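# Slide the paler box's tray out the far end

## Task

Using only pushes on the inner tray, make the tray of the paler-coloured slide box stick out by at least a few centimetres from the box end that faces away from the robot's base, and have it stay there by itself after the robot releases and withdraws. It is an immediate failure to grasp the outer case of either box, to shift or rotate either box beyond a small amount, or to push any tray roughly half its length out. All other objects must finish close to where they started, and nothing may be pushed or knocked off the table.

## Robot and tools

Robot: one arm with a two-finger parallel gripper. The fingers extend along the gripper's own +x axis and close along its y axis. The reported hand point (end_effector_position) lies between the finger pads, about 3-4 cm short of the fingertips.

Frames: the scene frame has its origin on the table surface straight below the arm base; +z is up, +x points forward, +y is to the left when facing along +x. Positions are in metres, orientation as a wxyz quaternion, velocities in m/s and rad/s. The base may sit slightly tilted, and the printed hand position grows less accurate at long reach.

execute_actions takes "actions", a list holding at most one item, plus optional "pictures" (true/false). An empty list sends nothing and just reports state (with pictures). An item {"rows": [...], "steps": n} runs n control steps (1 to 15, default 15; each step is 1/30 s); each row is used for one step and the final row repeats if rows run out. An item {"steps": n} with no rows is a wait of up to 300 steps, counted from the previous result, so thinking time is included. A motion item needs at least 12 steps.

A row is 7 numbers, each between -1 and 1: dx, dy, dz, rx, ry, rz, opening. The first six are an offset, not an absolute pose: a target relative to the gripper pose shown in the latest result that reports it (before any such result in the scene, and for later calls within the same reply, relative to where the robot stands when the action begins). They are expressed in the gripper's own axes, and every row refers to that same base pose, not to the row before. Scale: 1.0 equals 0.6 m for dx/dy/dz and 180 degrees for rx/ry/rz, which together form a single rotation vector. All zeros therefore pulls the hand back to the base pose; it is not a pause. The opening is absolute: +1 fully open (0.088 m), about -0.80 where empty fingers touch, values down to -1 change nothing further. Closing fully takes at least about 0.5 s.

move takes "target" (one 7-number row, same meaning and reference pose as above) and optional "speed" in m/s (0.002 to 0.5, default 0.25; rotation capped at double that in rad/s). It drives a straight path lasting 0.5 to 10 s (longer paths stop early), rotates the short way, and sends the opening at the start. It does not avoid obstacles, the hand can lag, drift, or overshoot the set speed (especially with a nearly straight arm). Faster moves, and targets placed deeper beyond a contact, hit and press harder. The result adds a "move:" line: done (settled near target) or e.g. off_target, moving, held, fault, plus active limits (paced = pose clipped; held = a safety check blocked some steps, after which the arm may jump faster) and the distance to target. It includes pictures but no per-step list.

wait takes "seconds" (0 to 10) and sends nothing new. zoom_image takes "camera" (cam_head_left, cam_head_right, cam_high, cam_low) and "region" [x0, y0, x1, y1] in pixels of that camera's latest full 504x504 image, at most 504 by 504, origin top-left. finished_scene takes "scene", the current scene's number; it ends and grades the scene irreversibly. Replying with no tool call ends everything.

Control details: each step the commanded pose is clipped to within 70 mm and 16 degrees of the measured pose, then damped inverse kinematics drives the joints, favouring position over orientation. The last 12 steps of an action are held back and execute while you think; the next action starts afterwards, and after that the arm only continues to the last clipped pose. So check the reported pose after each call and command the remainder. Joint friction can leave the hand short or tilted, and tiny moves may not happen; correct tilt when seen.

Result lines: state (pose, velocities), Joint positions and velocities (waist, shoulder, elbow, wrist pitch, wrist yaw, wrist roll in rad, then finger-pad gap in m), grip_measured (finger opening on the command scale, possibly off by about 1 mm), "Hand target" (current controller goal, shown only when nothing is held back), "pose unreachable" and HELD (a clearance check altered or blocked the command; the base mount counts as arm), MOTOR HOT (from 50 °C), OVER-TEMPERATURE FAULT (at 95 °C the arm is held; failure to cool can cut power). Joint ranges: waist -3.054 to 3.054, shoulder 0 to 3.142, elbow 0 to 2.356, wrist pitch and yaw -1.571 to 1.571, wrist roll -3.142 to 3.142. Load limits (N m): waist 18.2, shoulder 22.5, elbow 22.4, wrist pitch 5.92, wrist yaw 5.9, wrist roll 5.54; reaching one causes a 10 s stop and skips the rest of the call. Fingers squeeze up to about 34 N per pad.

Cameras come with calibration (K, distortion, T_world_to_cam) that may be off by a few degrees and millimetres.

Avoid: gripping box cases, shoving boxes, fast or deep pushes into contact, over-pushing a tray, knocking anything off the table, faults and jerky motion. Finish by opening, backing the hand away, and confirming the tray stays out.

Each tool is called after "Emit:" in YAML: its name, and indented under it one key for each argument.

## Session

I'll start by looking at the scene.

Emit:
execute_actions:
  actions: []

Scene clock: 0.00 s of 3750.00 s.
end_effector_position=(+0.4131, +0.1828, +0.1320) grip_measured=+0.844 end_effector_quat_wxyz=(+0.716, +0.575, +0.288, -0.271) end_effector_velocity=(-0.003, -0.002, -0.002) end_effector_angular_velocity=(-0.017, +0.015, +0.016)
Joint positions: [0.454 2.122 0.971 0.308 0.303 1.885 0.08 ]
Joint velocities: [-0.002 -0.002 -0.007 -0.007 -0.007 -0.022 -0.   ]
Heat: hottest shoulder 30 °C (+0.0 °C/min).
Hand target: +0.413, +0.183, +0.132; +0.716, +0.575, +0.288, -0.271

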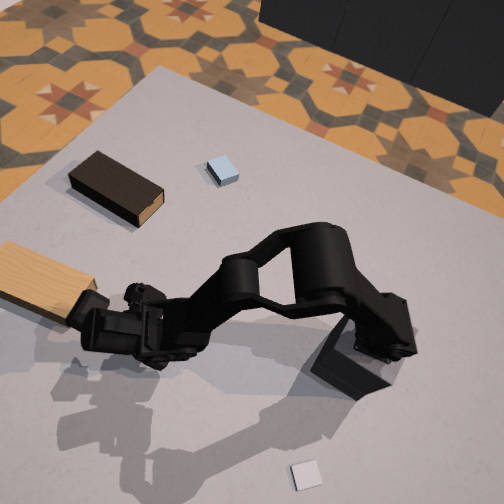

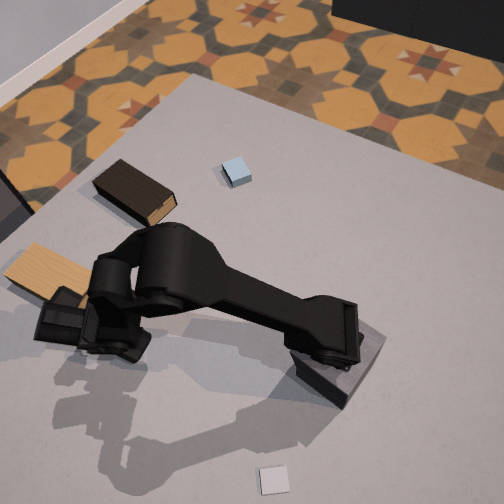

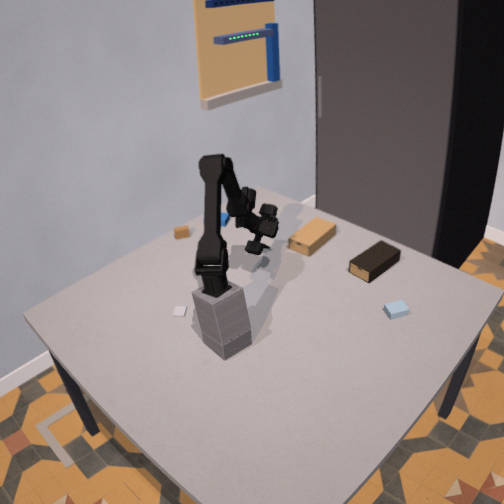

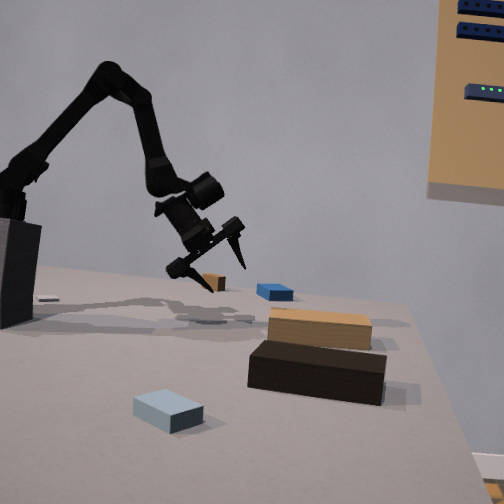

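Emit:
zoom_image:
  camera: "cam_high"
  region: [240, 180, 440, 330]

Emit:
zoom_image:
  camera: "cam_head_left"
  region: [0, 130, 250, 380]

Emit:
zoom_image:
  camera: "cam_low"
  region: [150, 200, 450, 450]

Emit:
zoom_image:
  camera: "cam_head_right"
  region: [0, 130, 250, 380]

Region (240, 180, 440, 330) of cam_high's 504x504 image, scaled by 2.520, with more detail than that image has; it fills the top 378 rows of this view, and the rest is white.

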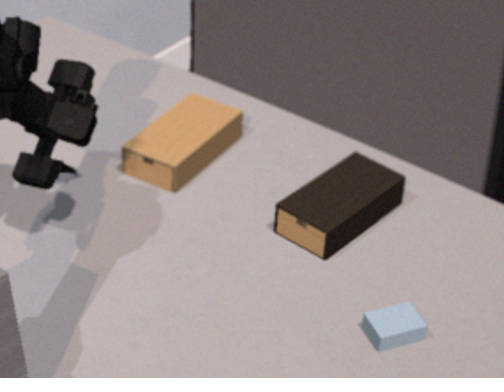

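Region (0, 130, 250, 380) of cam_head_left's 504x504 image, scaled by 2.016, with more detail than that image has.

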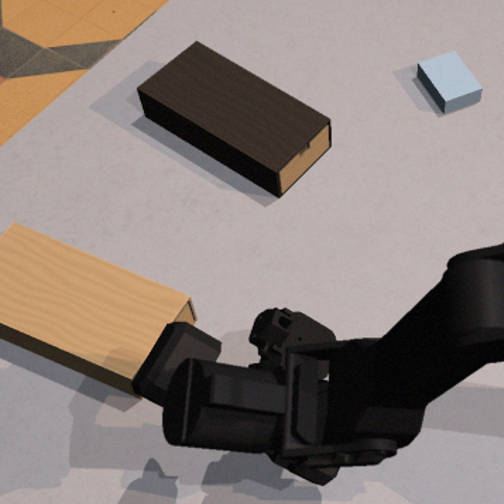

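Region (150, 200, 450, 450) of cam_low's 504x504 image, scaled by 1.680, with more detail than that image has.

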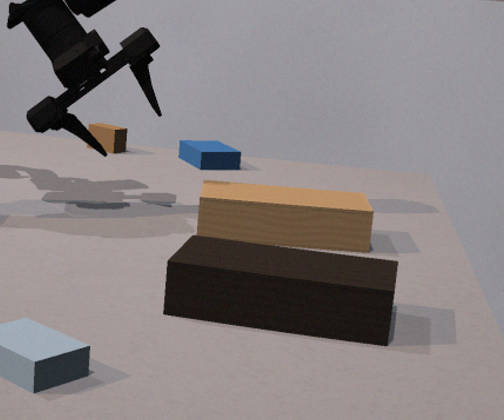

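Region (0, 130, 250, 380) of cam_head_right's 504x504 image, scaled by 2.016, with more detail than that image has.

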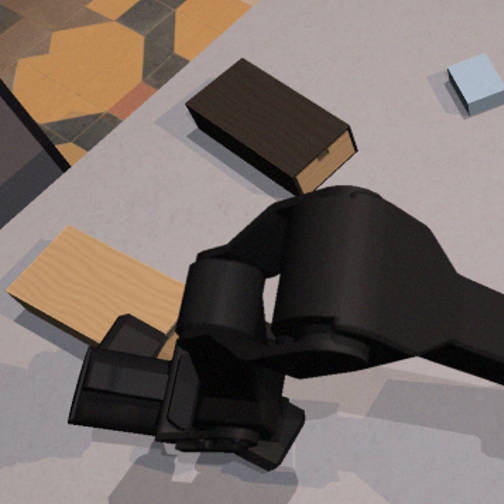

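Emit:
move:
  target: [0.0288, -0.0682, 0.0751, -0.4377, -0.1148, 0.1602, -1.0]
  speed: 0.25

Scene clock: 13.10 s of 3750.00 s.
end_effector_position=(+0.4026, +0.1329, +0.1050) grip_measured=-0.789 end_effector_quat_wxyz=(+0.987, -0.004, +0.156, +0.035) end_effector_velocity=(+0.001, +0.001, +0.002) end_effector_angular_velocity=(-0.012, -0.003, +0.021)
Joint positions: [0.382 2.556 0.688 1.571 0.322 0.275 0.   ]
Joint velocities: [-0.007 -0.002 -0.002  0.007 -0.022 -0.022 -0.   ]
Heat: hottest shoulder 33 °C (+13.7 °C/min).
Hand target: +0.400, +0.130, +0.100; +0.986, -0.009, +0.164, +0.035
Off the commanded pose: 0.006 m, 4 deg.
joint sent to its limit — the command would take joint 4 (wrist pitch) past its upper limit, so that joint was sent only as far as its limit.
Kept back: nothing.
After step 90, 6.57 s passed at rest.
move: off_target

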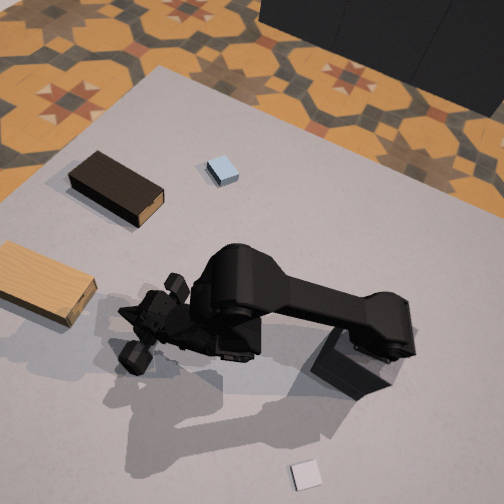

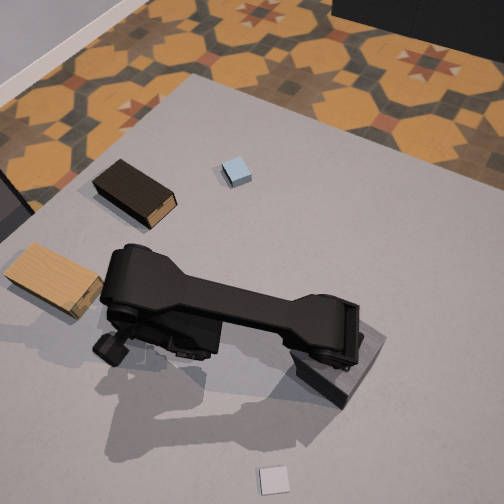

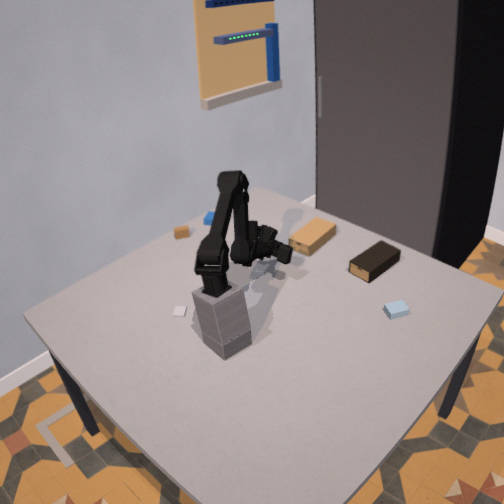

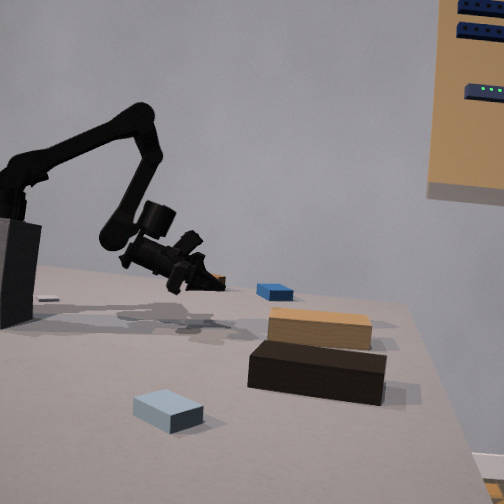

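Emit:
zoom_image:
  camera: "cam_low"
  region: [90, 190, 290, 360]

Emit:
zoom_image:
  camera: "cam_head_left"
  region: [0, 220, 200, 400]

Region (90, 190, 290, 360) of cam_low's 504x504 image, scaled by 2.520, with more detail than that image has; it fills the top 428 rows of this view, and the rest is white.

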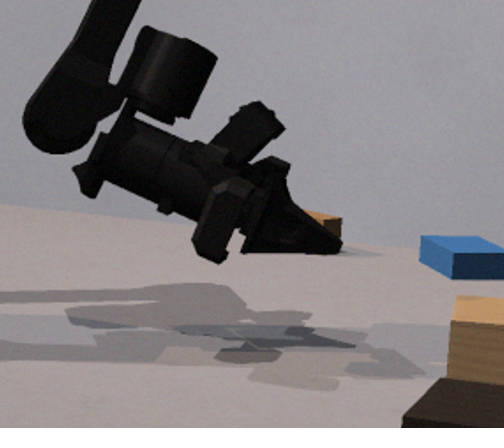

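Region (0, 220, 200, 400) of cam_head_left's 504x504 image, scaled by 2.520, with more detail than that image has; it fills the top 454 rows of this view, and the rest is white.

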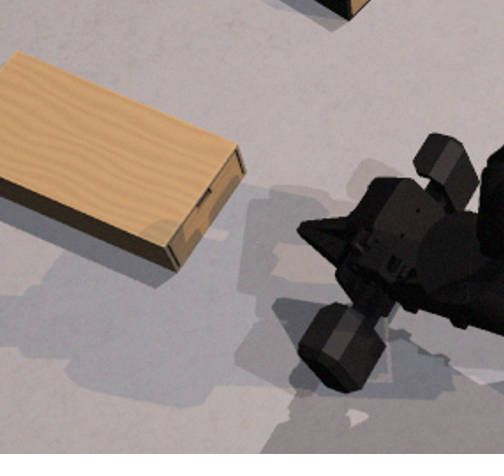

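Emit:
zoom_image:
  camera: "cam_high"
  region: [220, 190, 350, 290]

Region (220, 190, 350, 290) of cam_high's 504x504 image, scaled by 3.877, with more detail than that image has; it fills the top 388 rows of this view, and the rest is white.

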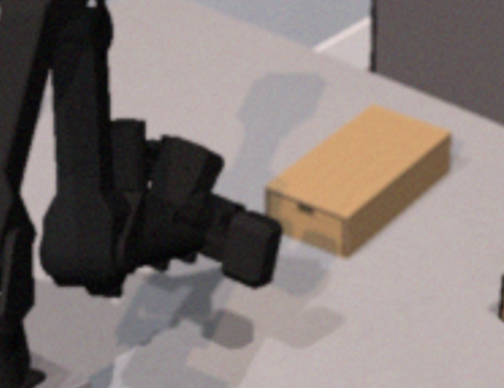

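Emit:
move:
  target: [0.1168, -0.0095, 0.0028, 0.4958, 0.0316, -0.0211, 1.0]
  speed: 0.25

Scene clock: 26.40 s of 3750.00 s.
end_effector_position=(+0.4706, +0.1341, +0.0905) grip_measured=+1.000 end_effector_quat_wxyz=(+0.700, +0.683, +0.177, -0.109) end_effector_velocity=(+0.002, +0.001, +0.001) end_effector_angular_velocity=(+0.010, +0.000, +0.002)
Joint positions: [0.287 2.558 0.962 1.22  0.185 1.819 0.088]
Joint velocities: [-0.002 -0.002  0.007 -0.007 -0.007  0.007  0.   ]
Heat: hottest shoulder 34 °C (+9.1 °C/min).
Hand target: +0.470, +0.132, +0.085; +0.698, +0.684, +0.180, -0.114
Off the commanded pose: 0.006 m, 1 deg.
Kept back: nothing.
After step 90, 6.67 s passed at rest.
move: done

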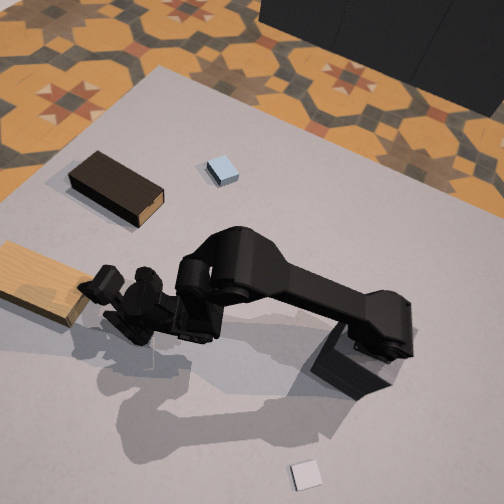

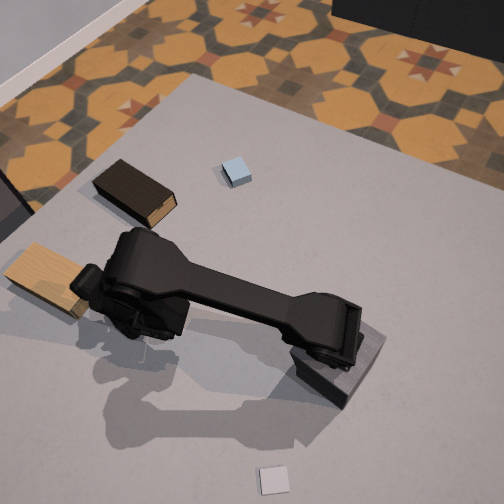

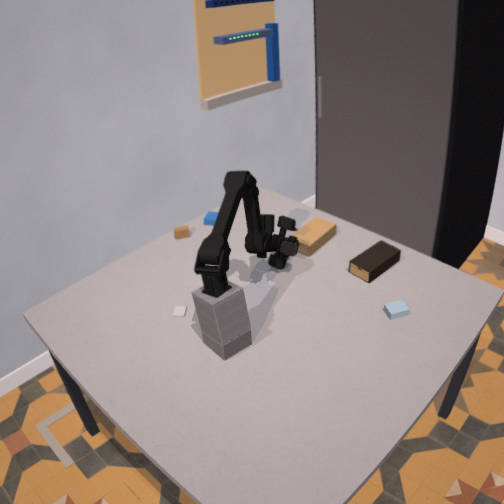

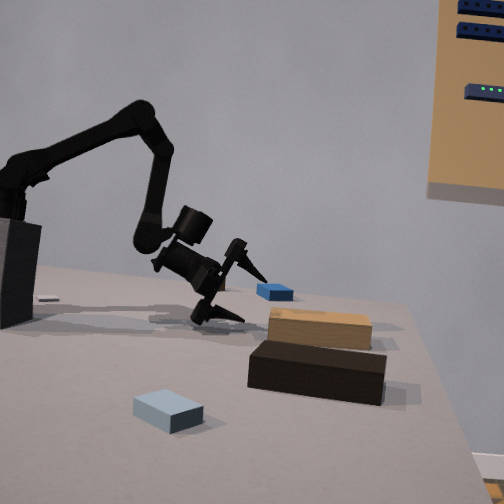

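Emit:
zoom_image:
  camera: "cam_low"
  region: [140, 200, 390, 370]

Emit:
zoom_image:
  camera: "cam_head_left"
  region: [0, 220, 200, 400]

Region (140, 200, 390, 370) of cam_low's 504x504 image, scaled by 2.016, with more detail than that image has; it fills the top 343 rows of this view, and the rest is white.

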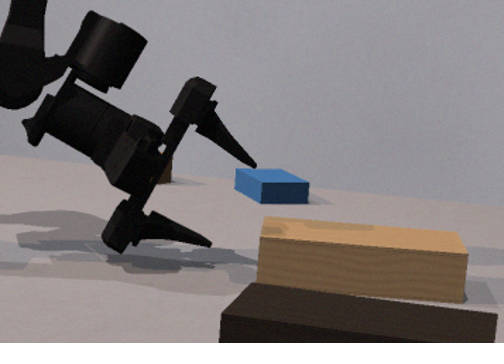

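Region (0, 220, 200, 400) of cam_head_left's 504x504 image, scaled by 2.520, with more detail than that image has; it fills the top 454 rows of this view, and the rest is white.

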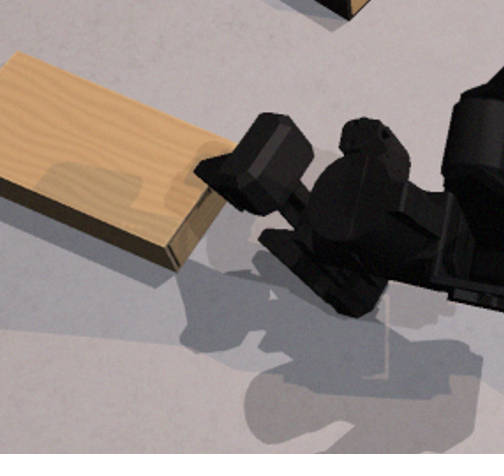

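Emit:
move:
  target: [0.0670, 0.0195, 0.0069, 0, 0, -0.0256, 1.0]
  speed: 0.08

Emit:
zoom_image:
  camera: "cam_low"
  region: [140, 200, 390, 370]

Emit:
zoom_image:
  camera: "cam_head_left"
  region: [0, 220, 200, 400]

Scene clock: 33.20 s of 3750.00 s.
end_effector_position=(+0.5116, +0.1355, +0.0896) grip_measured=+1.000 end_effector_quat_wxyz=(+0.694, +0.678, +0.201, -0.135) end_effector_velocity=(+0.003, +0.003, +0.001) end_effector_angular_velocity=(+0.002, +0.008, +0.020)
Joint positions: [0.247 2.559 1.149 0.966 0.13  1.817 0.088]
Joint velocities: [-0.002 -0.002  0.017 -0.022 -0.022 -0.007  0.   ]
Heat: hottest shoulder 35 °C (+9.0 °C/min).
Hand target: +0.512, +0.134, +0.085; +0.695, +0.675, +0.204, -0.137
Off the commanded pose: 0.005 m, 1 deg.
Kept back: nothing.
After step 90, 2.87 s passed at rest.
move: done

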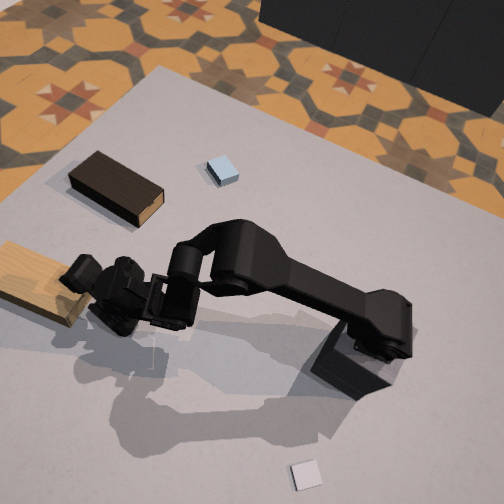

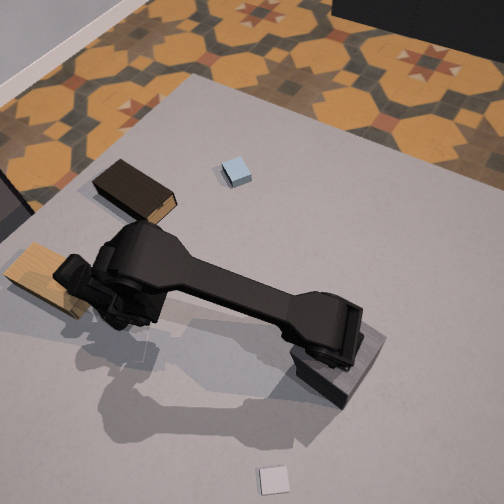

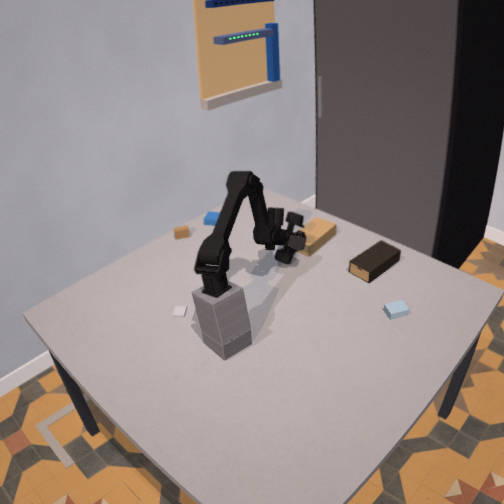

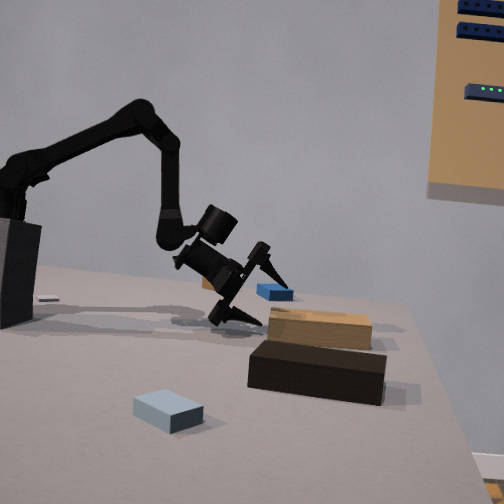

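Region (140, 200, 390, 370) of cam_low's 504x504 image, scaled by 2.016, with more detail than that image has; it fills the top 343 rows of this view, and the rest is white.

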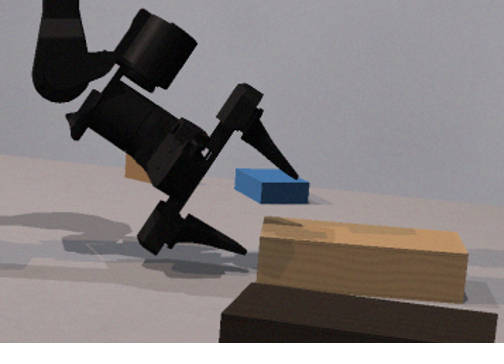

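Region (0, 220, 200, 400) of cam_head_left's 504x504 image, scaled by 2.520, with more detail than that image has; it fills the top 454 rows of this view, and the rest is white.

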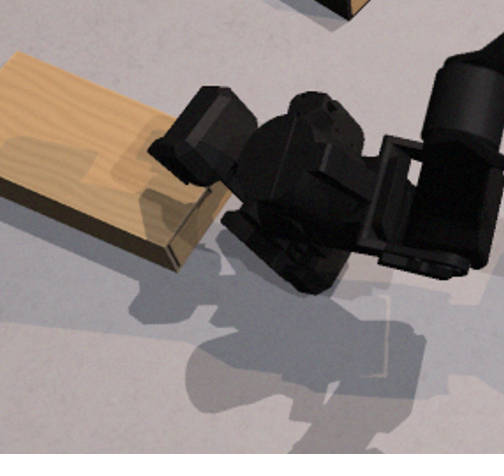

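Emit:
move:
  target: [0.0125, -0.0066, 0.0025, 0, 0, 0, 1.0]
  speed: 0.03

Emit:
zoom_image:
  camera: "cam_low"
  region: [140, 200, 390, 370]

Scene clock: 36.63 s of 3750.00 s.
end_effector_position=(+0.5166, +0.1362, +0.0883) grip_measured=+1.000 end_effector_quat_wxyz=(+0.694, +0.679, +0.199, -0.132) end_effector_velocity=(+0.004, +0.002, +0.005) end_effector_angular_velocity=(+0.002, -0.015, +0.010)
Joint positions: [0.245 2.575 1.173 0.964 0.129 1.817 0.088]
Joint velocities: [-0.002 -0.002  0.007  0.007 -0.007 -0.007  0.   ]
Heat: hottest shoulder 35 °C (+8.2 °C/min).
Hand target: +0.517, +0.134, +0.083; +0.694, +0.678, +0.201, -0.135
Off the commanded pose: 0.006 m, 0 deg.
Kept back: nothing.
move: done

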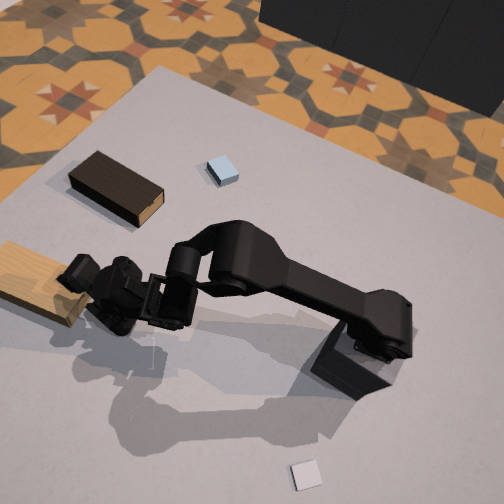

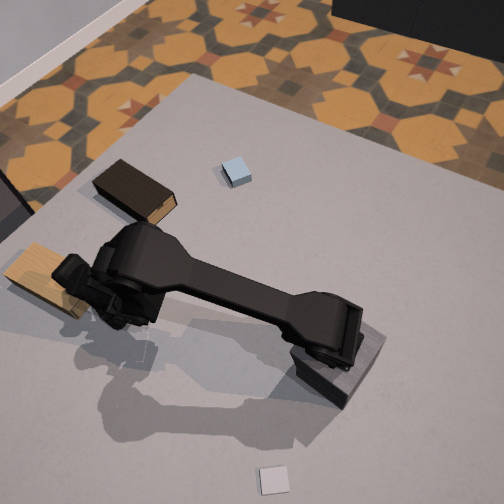

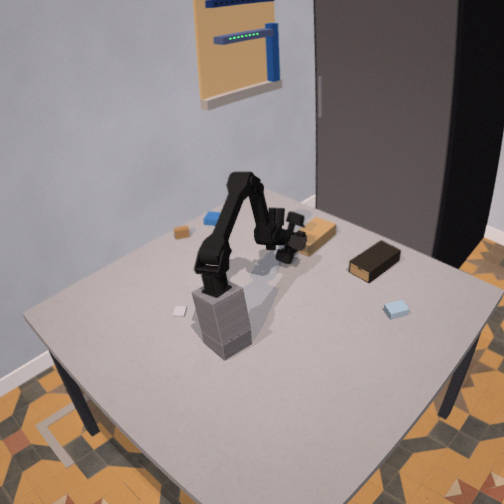

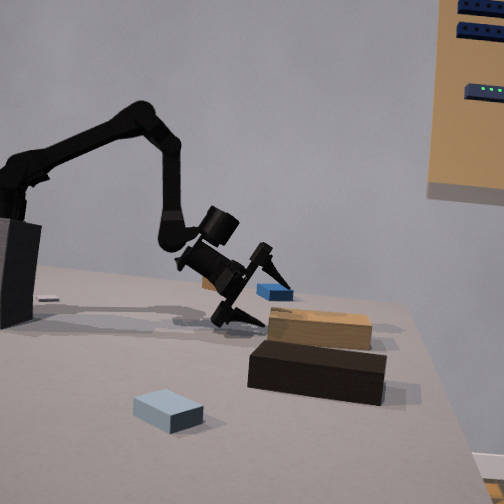

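Region (140, 200, 390, 370) of cam_low's 504x504 image, scaled by 2.016, with more detail than that image has; it fills the top 343 rows of this view, and the rest is white.

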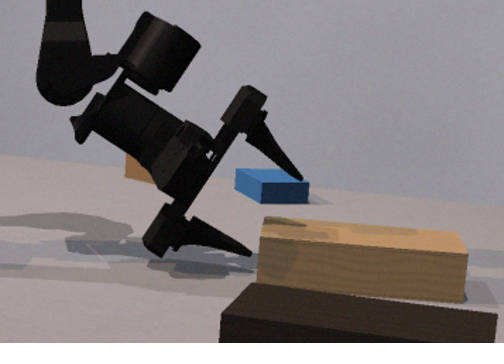

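Emit:
move:
  target: [0.0518, 0.0117, 0.0035, 0, 0, 0, 1.0]
  speed: 0.03

Emit:
zoom_image:
  camera: "cam_low"
  region: [170, 200, 420, 370]

Emit:
zoom_image:
  camera: "cam_high"
  region: [240, 180, 440, 330]

Scene clock: 38.77 s of 3750.00 s.
end_effector_position=(+0.5478, +0.1396, +0.0877) grip_measured=+1.000 end_effector_quat_wxyz=(+0.693, +0.682, +0.195, -0.128) end_effector_velocity=(-0.001, -0.002, -0.007) end_effector_angular_velocity=(-0.013, +0.031, +0.002)
Joint positions: [0.23  2.631 1.327 0.88  0.117 1.814 0.088]
Joint velocities: [-0.002  0.007  0.012 -0.037 -0.007 -0.007  0.   ]
Heat: hottest shoulder 36 °C (+9.3 °C/min).
Hand target: +0.547, +0.137, +0.080; +0.694, +0.679, +0.199, -0.132
Off the commanded pose: 0.008 m, 1 deg.
Kept back: nothing.
move: done

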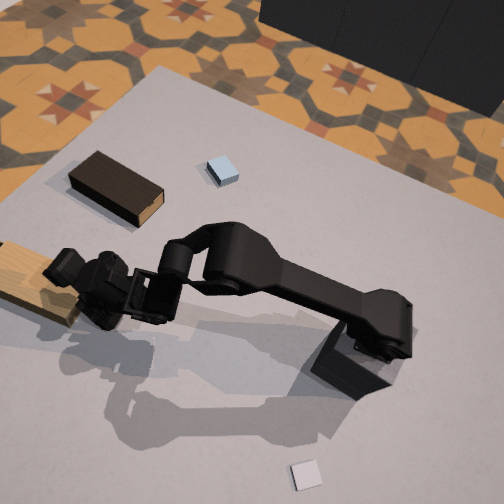

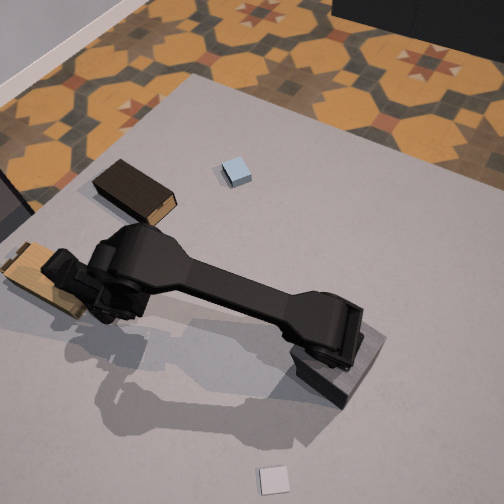

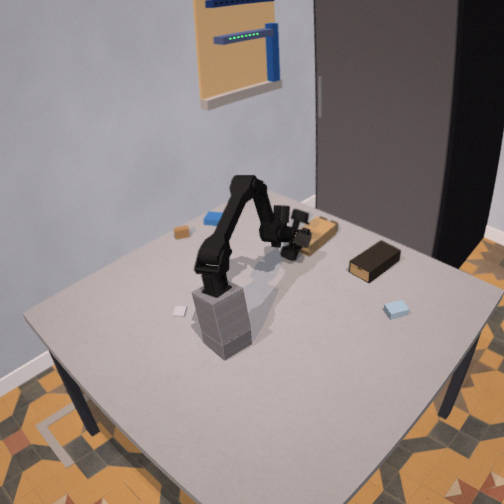

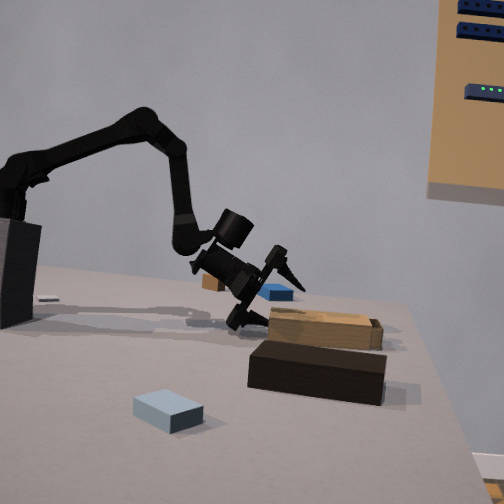

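Region (170, 200, 420, 370) of cam_low's 504x504 image, scaled by 2.016, with more detail than that image has; it fills the top 343 rows of this view, and the rest is white.

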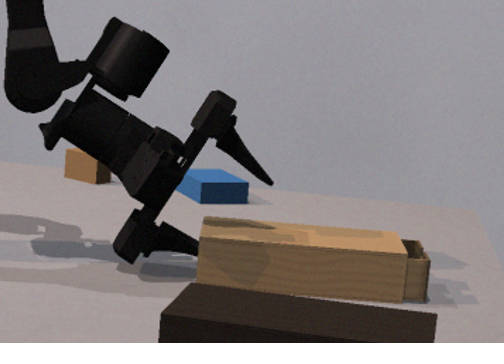

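Region (240, 180, 440, 330) of cam_high's 504x504 image, scaled by 2.520, with more detail than that image has; it fills the top 378 rows of this view, and the rest is white.

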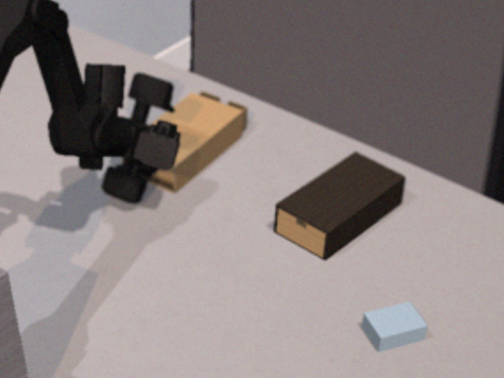

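Emit:
move:
  target: [0.0161, -0.0143, 0.0034, 0, 0, -0.0278, 1.0]
  speed: 0.03

Emit:
zoom_image:
  camera: "cam_low"
  region: [170, 200, 420, 370]

Scene clock: 43.87 s of 3750.00 s.
end_effector_position=(+0.5520, +0.1392, +0.0785) grip_measured=+1.000 end_effector_quat_wxyz=(+0.689, +0.672, +0.223, -0.155) end_effector_velocity=(+0.003, -0.004, +0.002) end_effector_angular_velocity=(+0.000, +0.004, -0.018)
Joint positions: [0.223 2.633 1.383 0.746 0.091 1.814 0.088]
Joint velocities: [-0.007 -0.002  0.012 -0.022  0.007  0.007  0.   ]
Heat: hottest shoulder 37 °C (+9.6 °C/min).
Hand target: +0.553, +0.138, +0.076; +0.687, +0.673, +0.225, -0.157
Off the commanded pose: 0.003 m, 0 deg.
Kept back: nothing.
After step 90, 0.43 s passed at rest.
move: done

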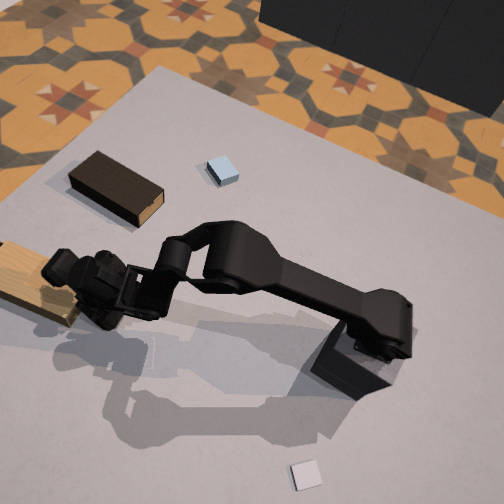

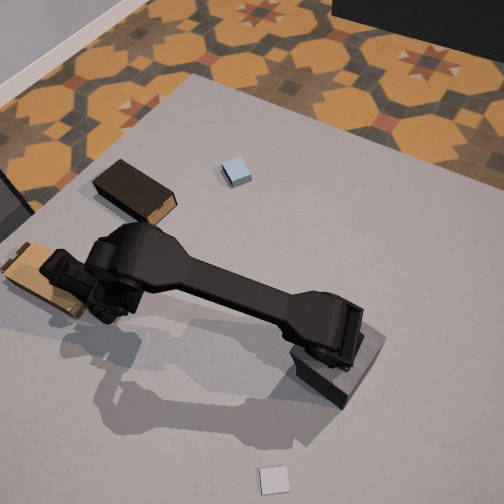

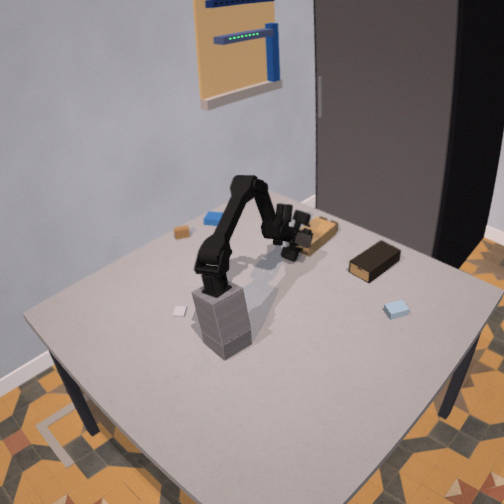

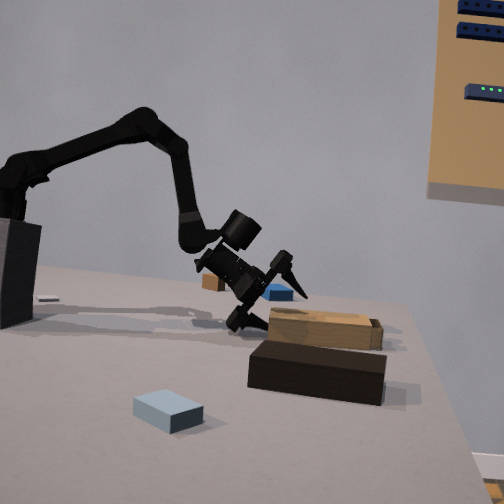

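Region (170, 200, 420, 370) of cam_low's 504x504 image, scaled by 2.016, with more detail than that image has; it fills the top 343 rows of this view, and the rest is white.

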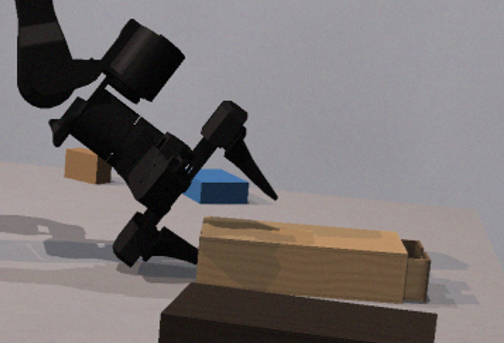

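Emit:
move:
  target: [0.0188, 0.0074, 0.0018, 0, 0, 0, 1.0]
  speed: 0.02

Emit:
zoom_image:
  camera: "cam_low"
  region: [170, 200, 420, 370]

Scene clock: 45.67 s of 3750.00 s.
end_effector_position=(+0.5641, +0.1416, +0.0838) grip_measured=+1.000 end_effector_quat_wxyz=(+0.689, +0.674, +0.220, -0.151) end_effector_velocity=(+0.002, -0.005, -0.001) end_effector_angular_velocity=(-0.001, +0.009, -0.019)
Joint positions: [0.219 2.644 1.439 0.712 0.089 1.814 0.088]
Joint velocities: [-0.007  0.002  0.012 -0.022  0.007  0.007  0.   ]
Heat: hottest shoulder 37 °C (+9.2 °C/min).
Hand target: +0.564, +0.139, +0.077; +0.689, +0.672, +0.223, -0.155
Off the commanded pose: 0.008 m, 1 deg.
Kept back: nothing.
move: done

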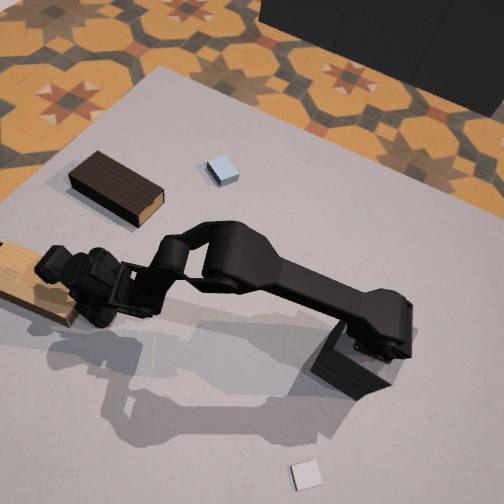

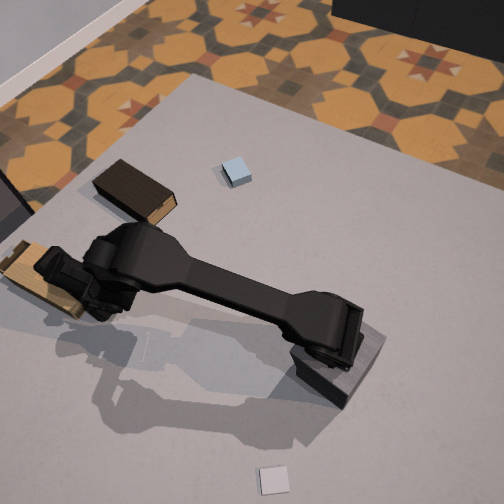

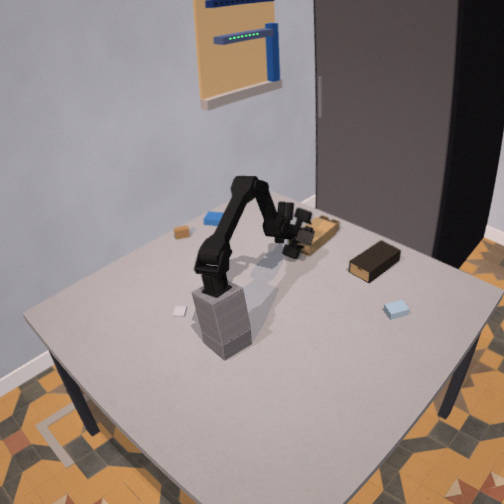

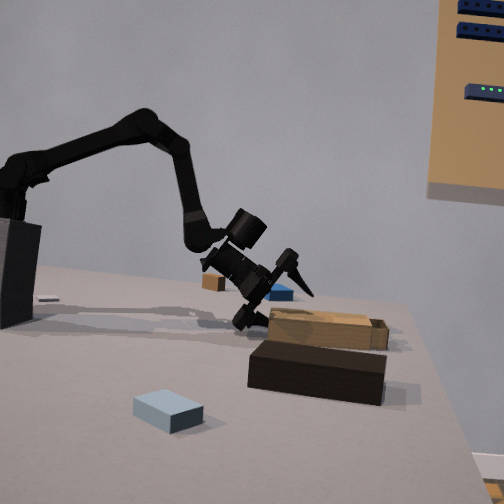

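Region (170, 200, 420, 370) of cam_low's 504x504 image, scaled by 2.016, with more detail than that image has; it fills the top 343 rows of this view, and the rest is white.

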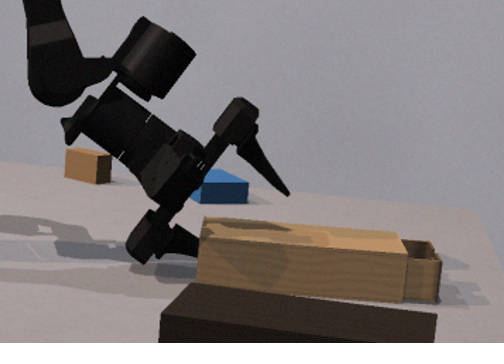

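Emit:
move:
  target: [0.0247, -0.00635, 0.0036, 0, 0, 0, 1.0]
  speed: 0.02

Emit:
zoom_image:
  camera: "cam_low"
  region: [170, 200, 420, 370]

Scene clock: 47.63 s of 3750.00 s.
end_effector_position=(+0.5753, +0.1430, +0.0804) grip_measured=+1.000 end_effector_quat_wxyz=(+0.689, +0.676, +0.217, -0.148) end_effector_velocity=(+0.003, -0.002, +0.002) end_effector_angular_velocity=(-0.022, -0.007, +0.003)
Joint positions: [0.216 2.682 1.504 0.696 0.087 1.814 0.088]
Joint velocities: [-0.002  0.002  0.012 -0.007  0.007 -0.022  0.   ]
Heat: hottest shoulder 37 °C (+8.8 °C/min).
Hand target: +0.575, +0.141, +0.073; +0.689, +0.674, +0.220, -0.152
Off the commanded pose: 0.008 m, 1 deg.
Kept back: nothing.
move: done

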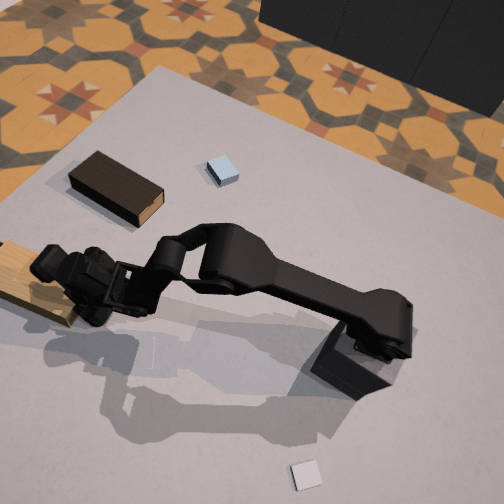

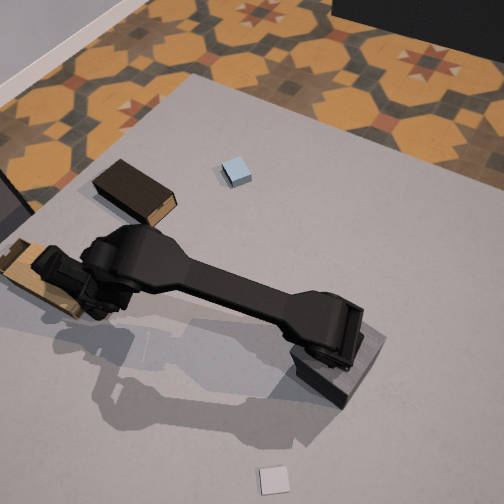

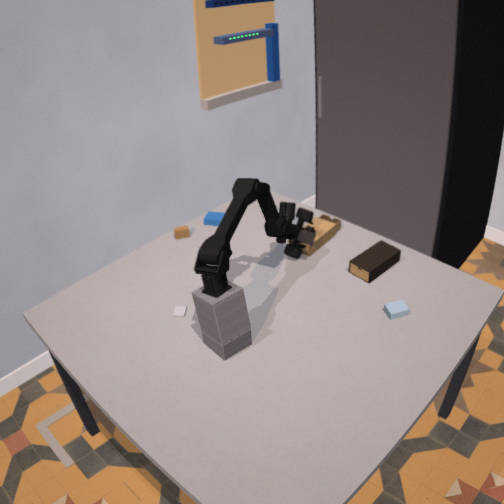

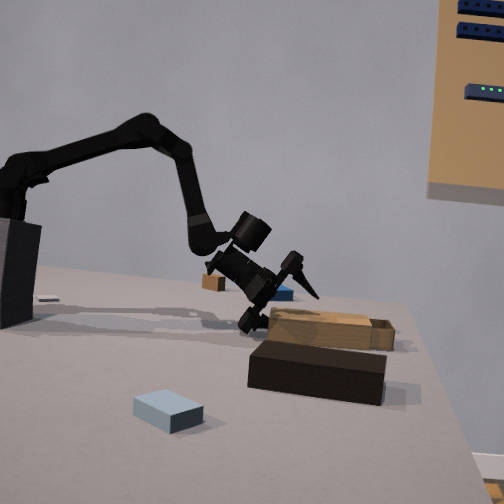

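Region (170, 200, 420, 370) of cam_low's 504x504 image, scaled by 2.016, with more detail than that image has; it fills the top 343 rows of this view, and the rest is white.

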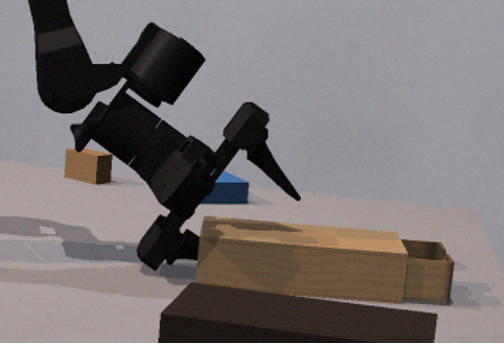

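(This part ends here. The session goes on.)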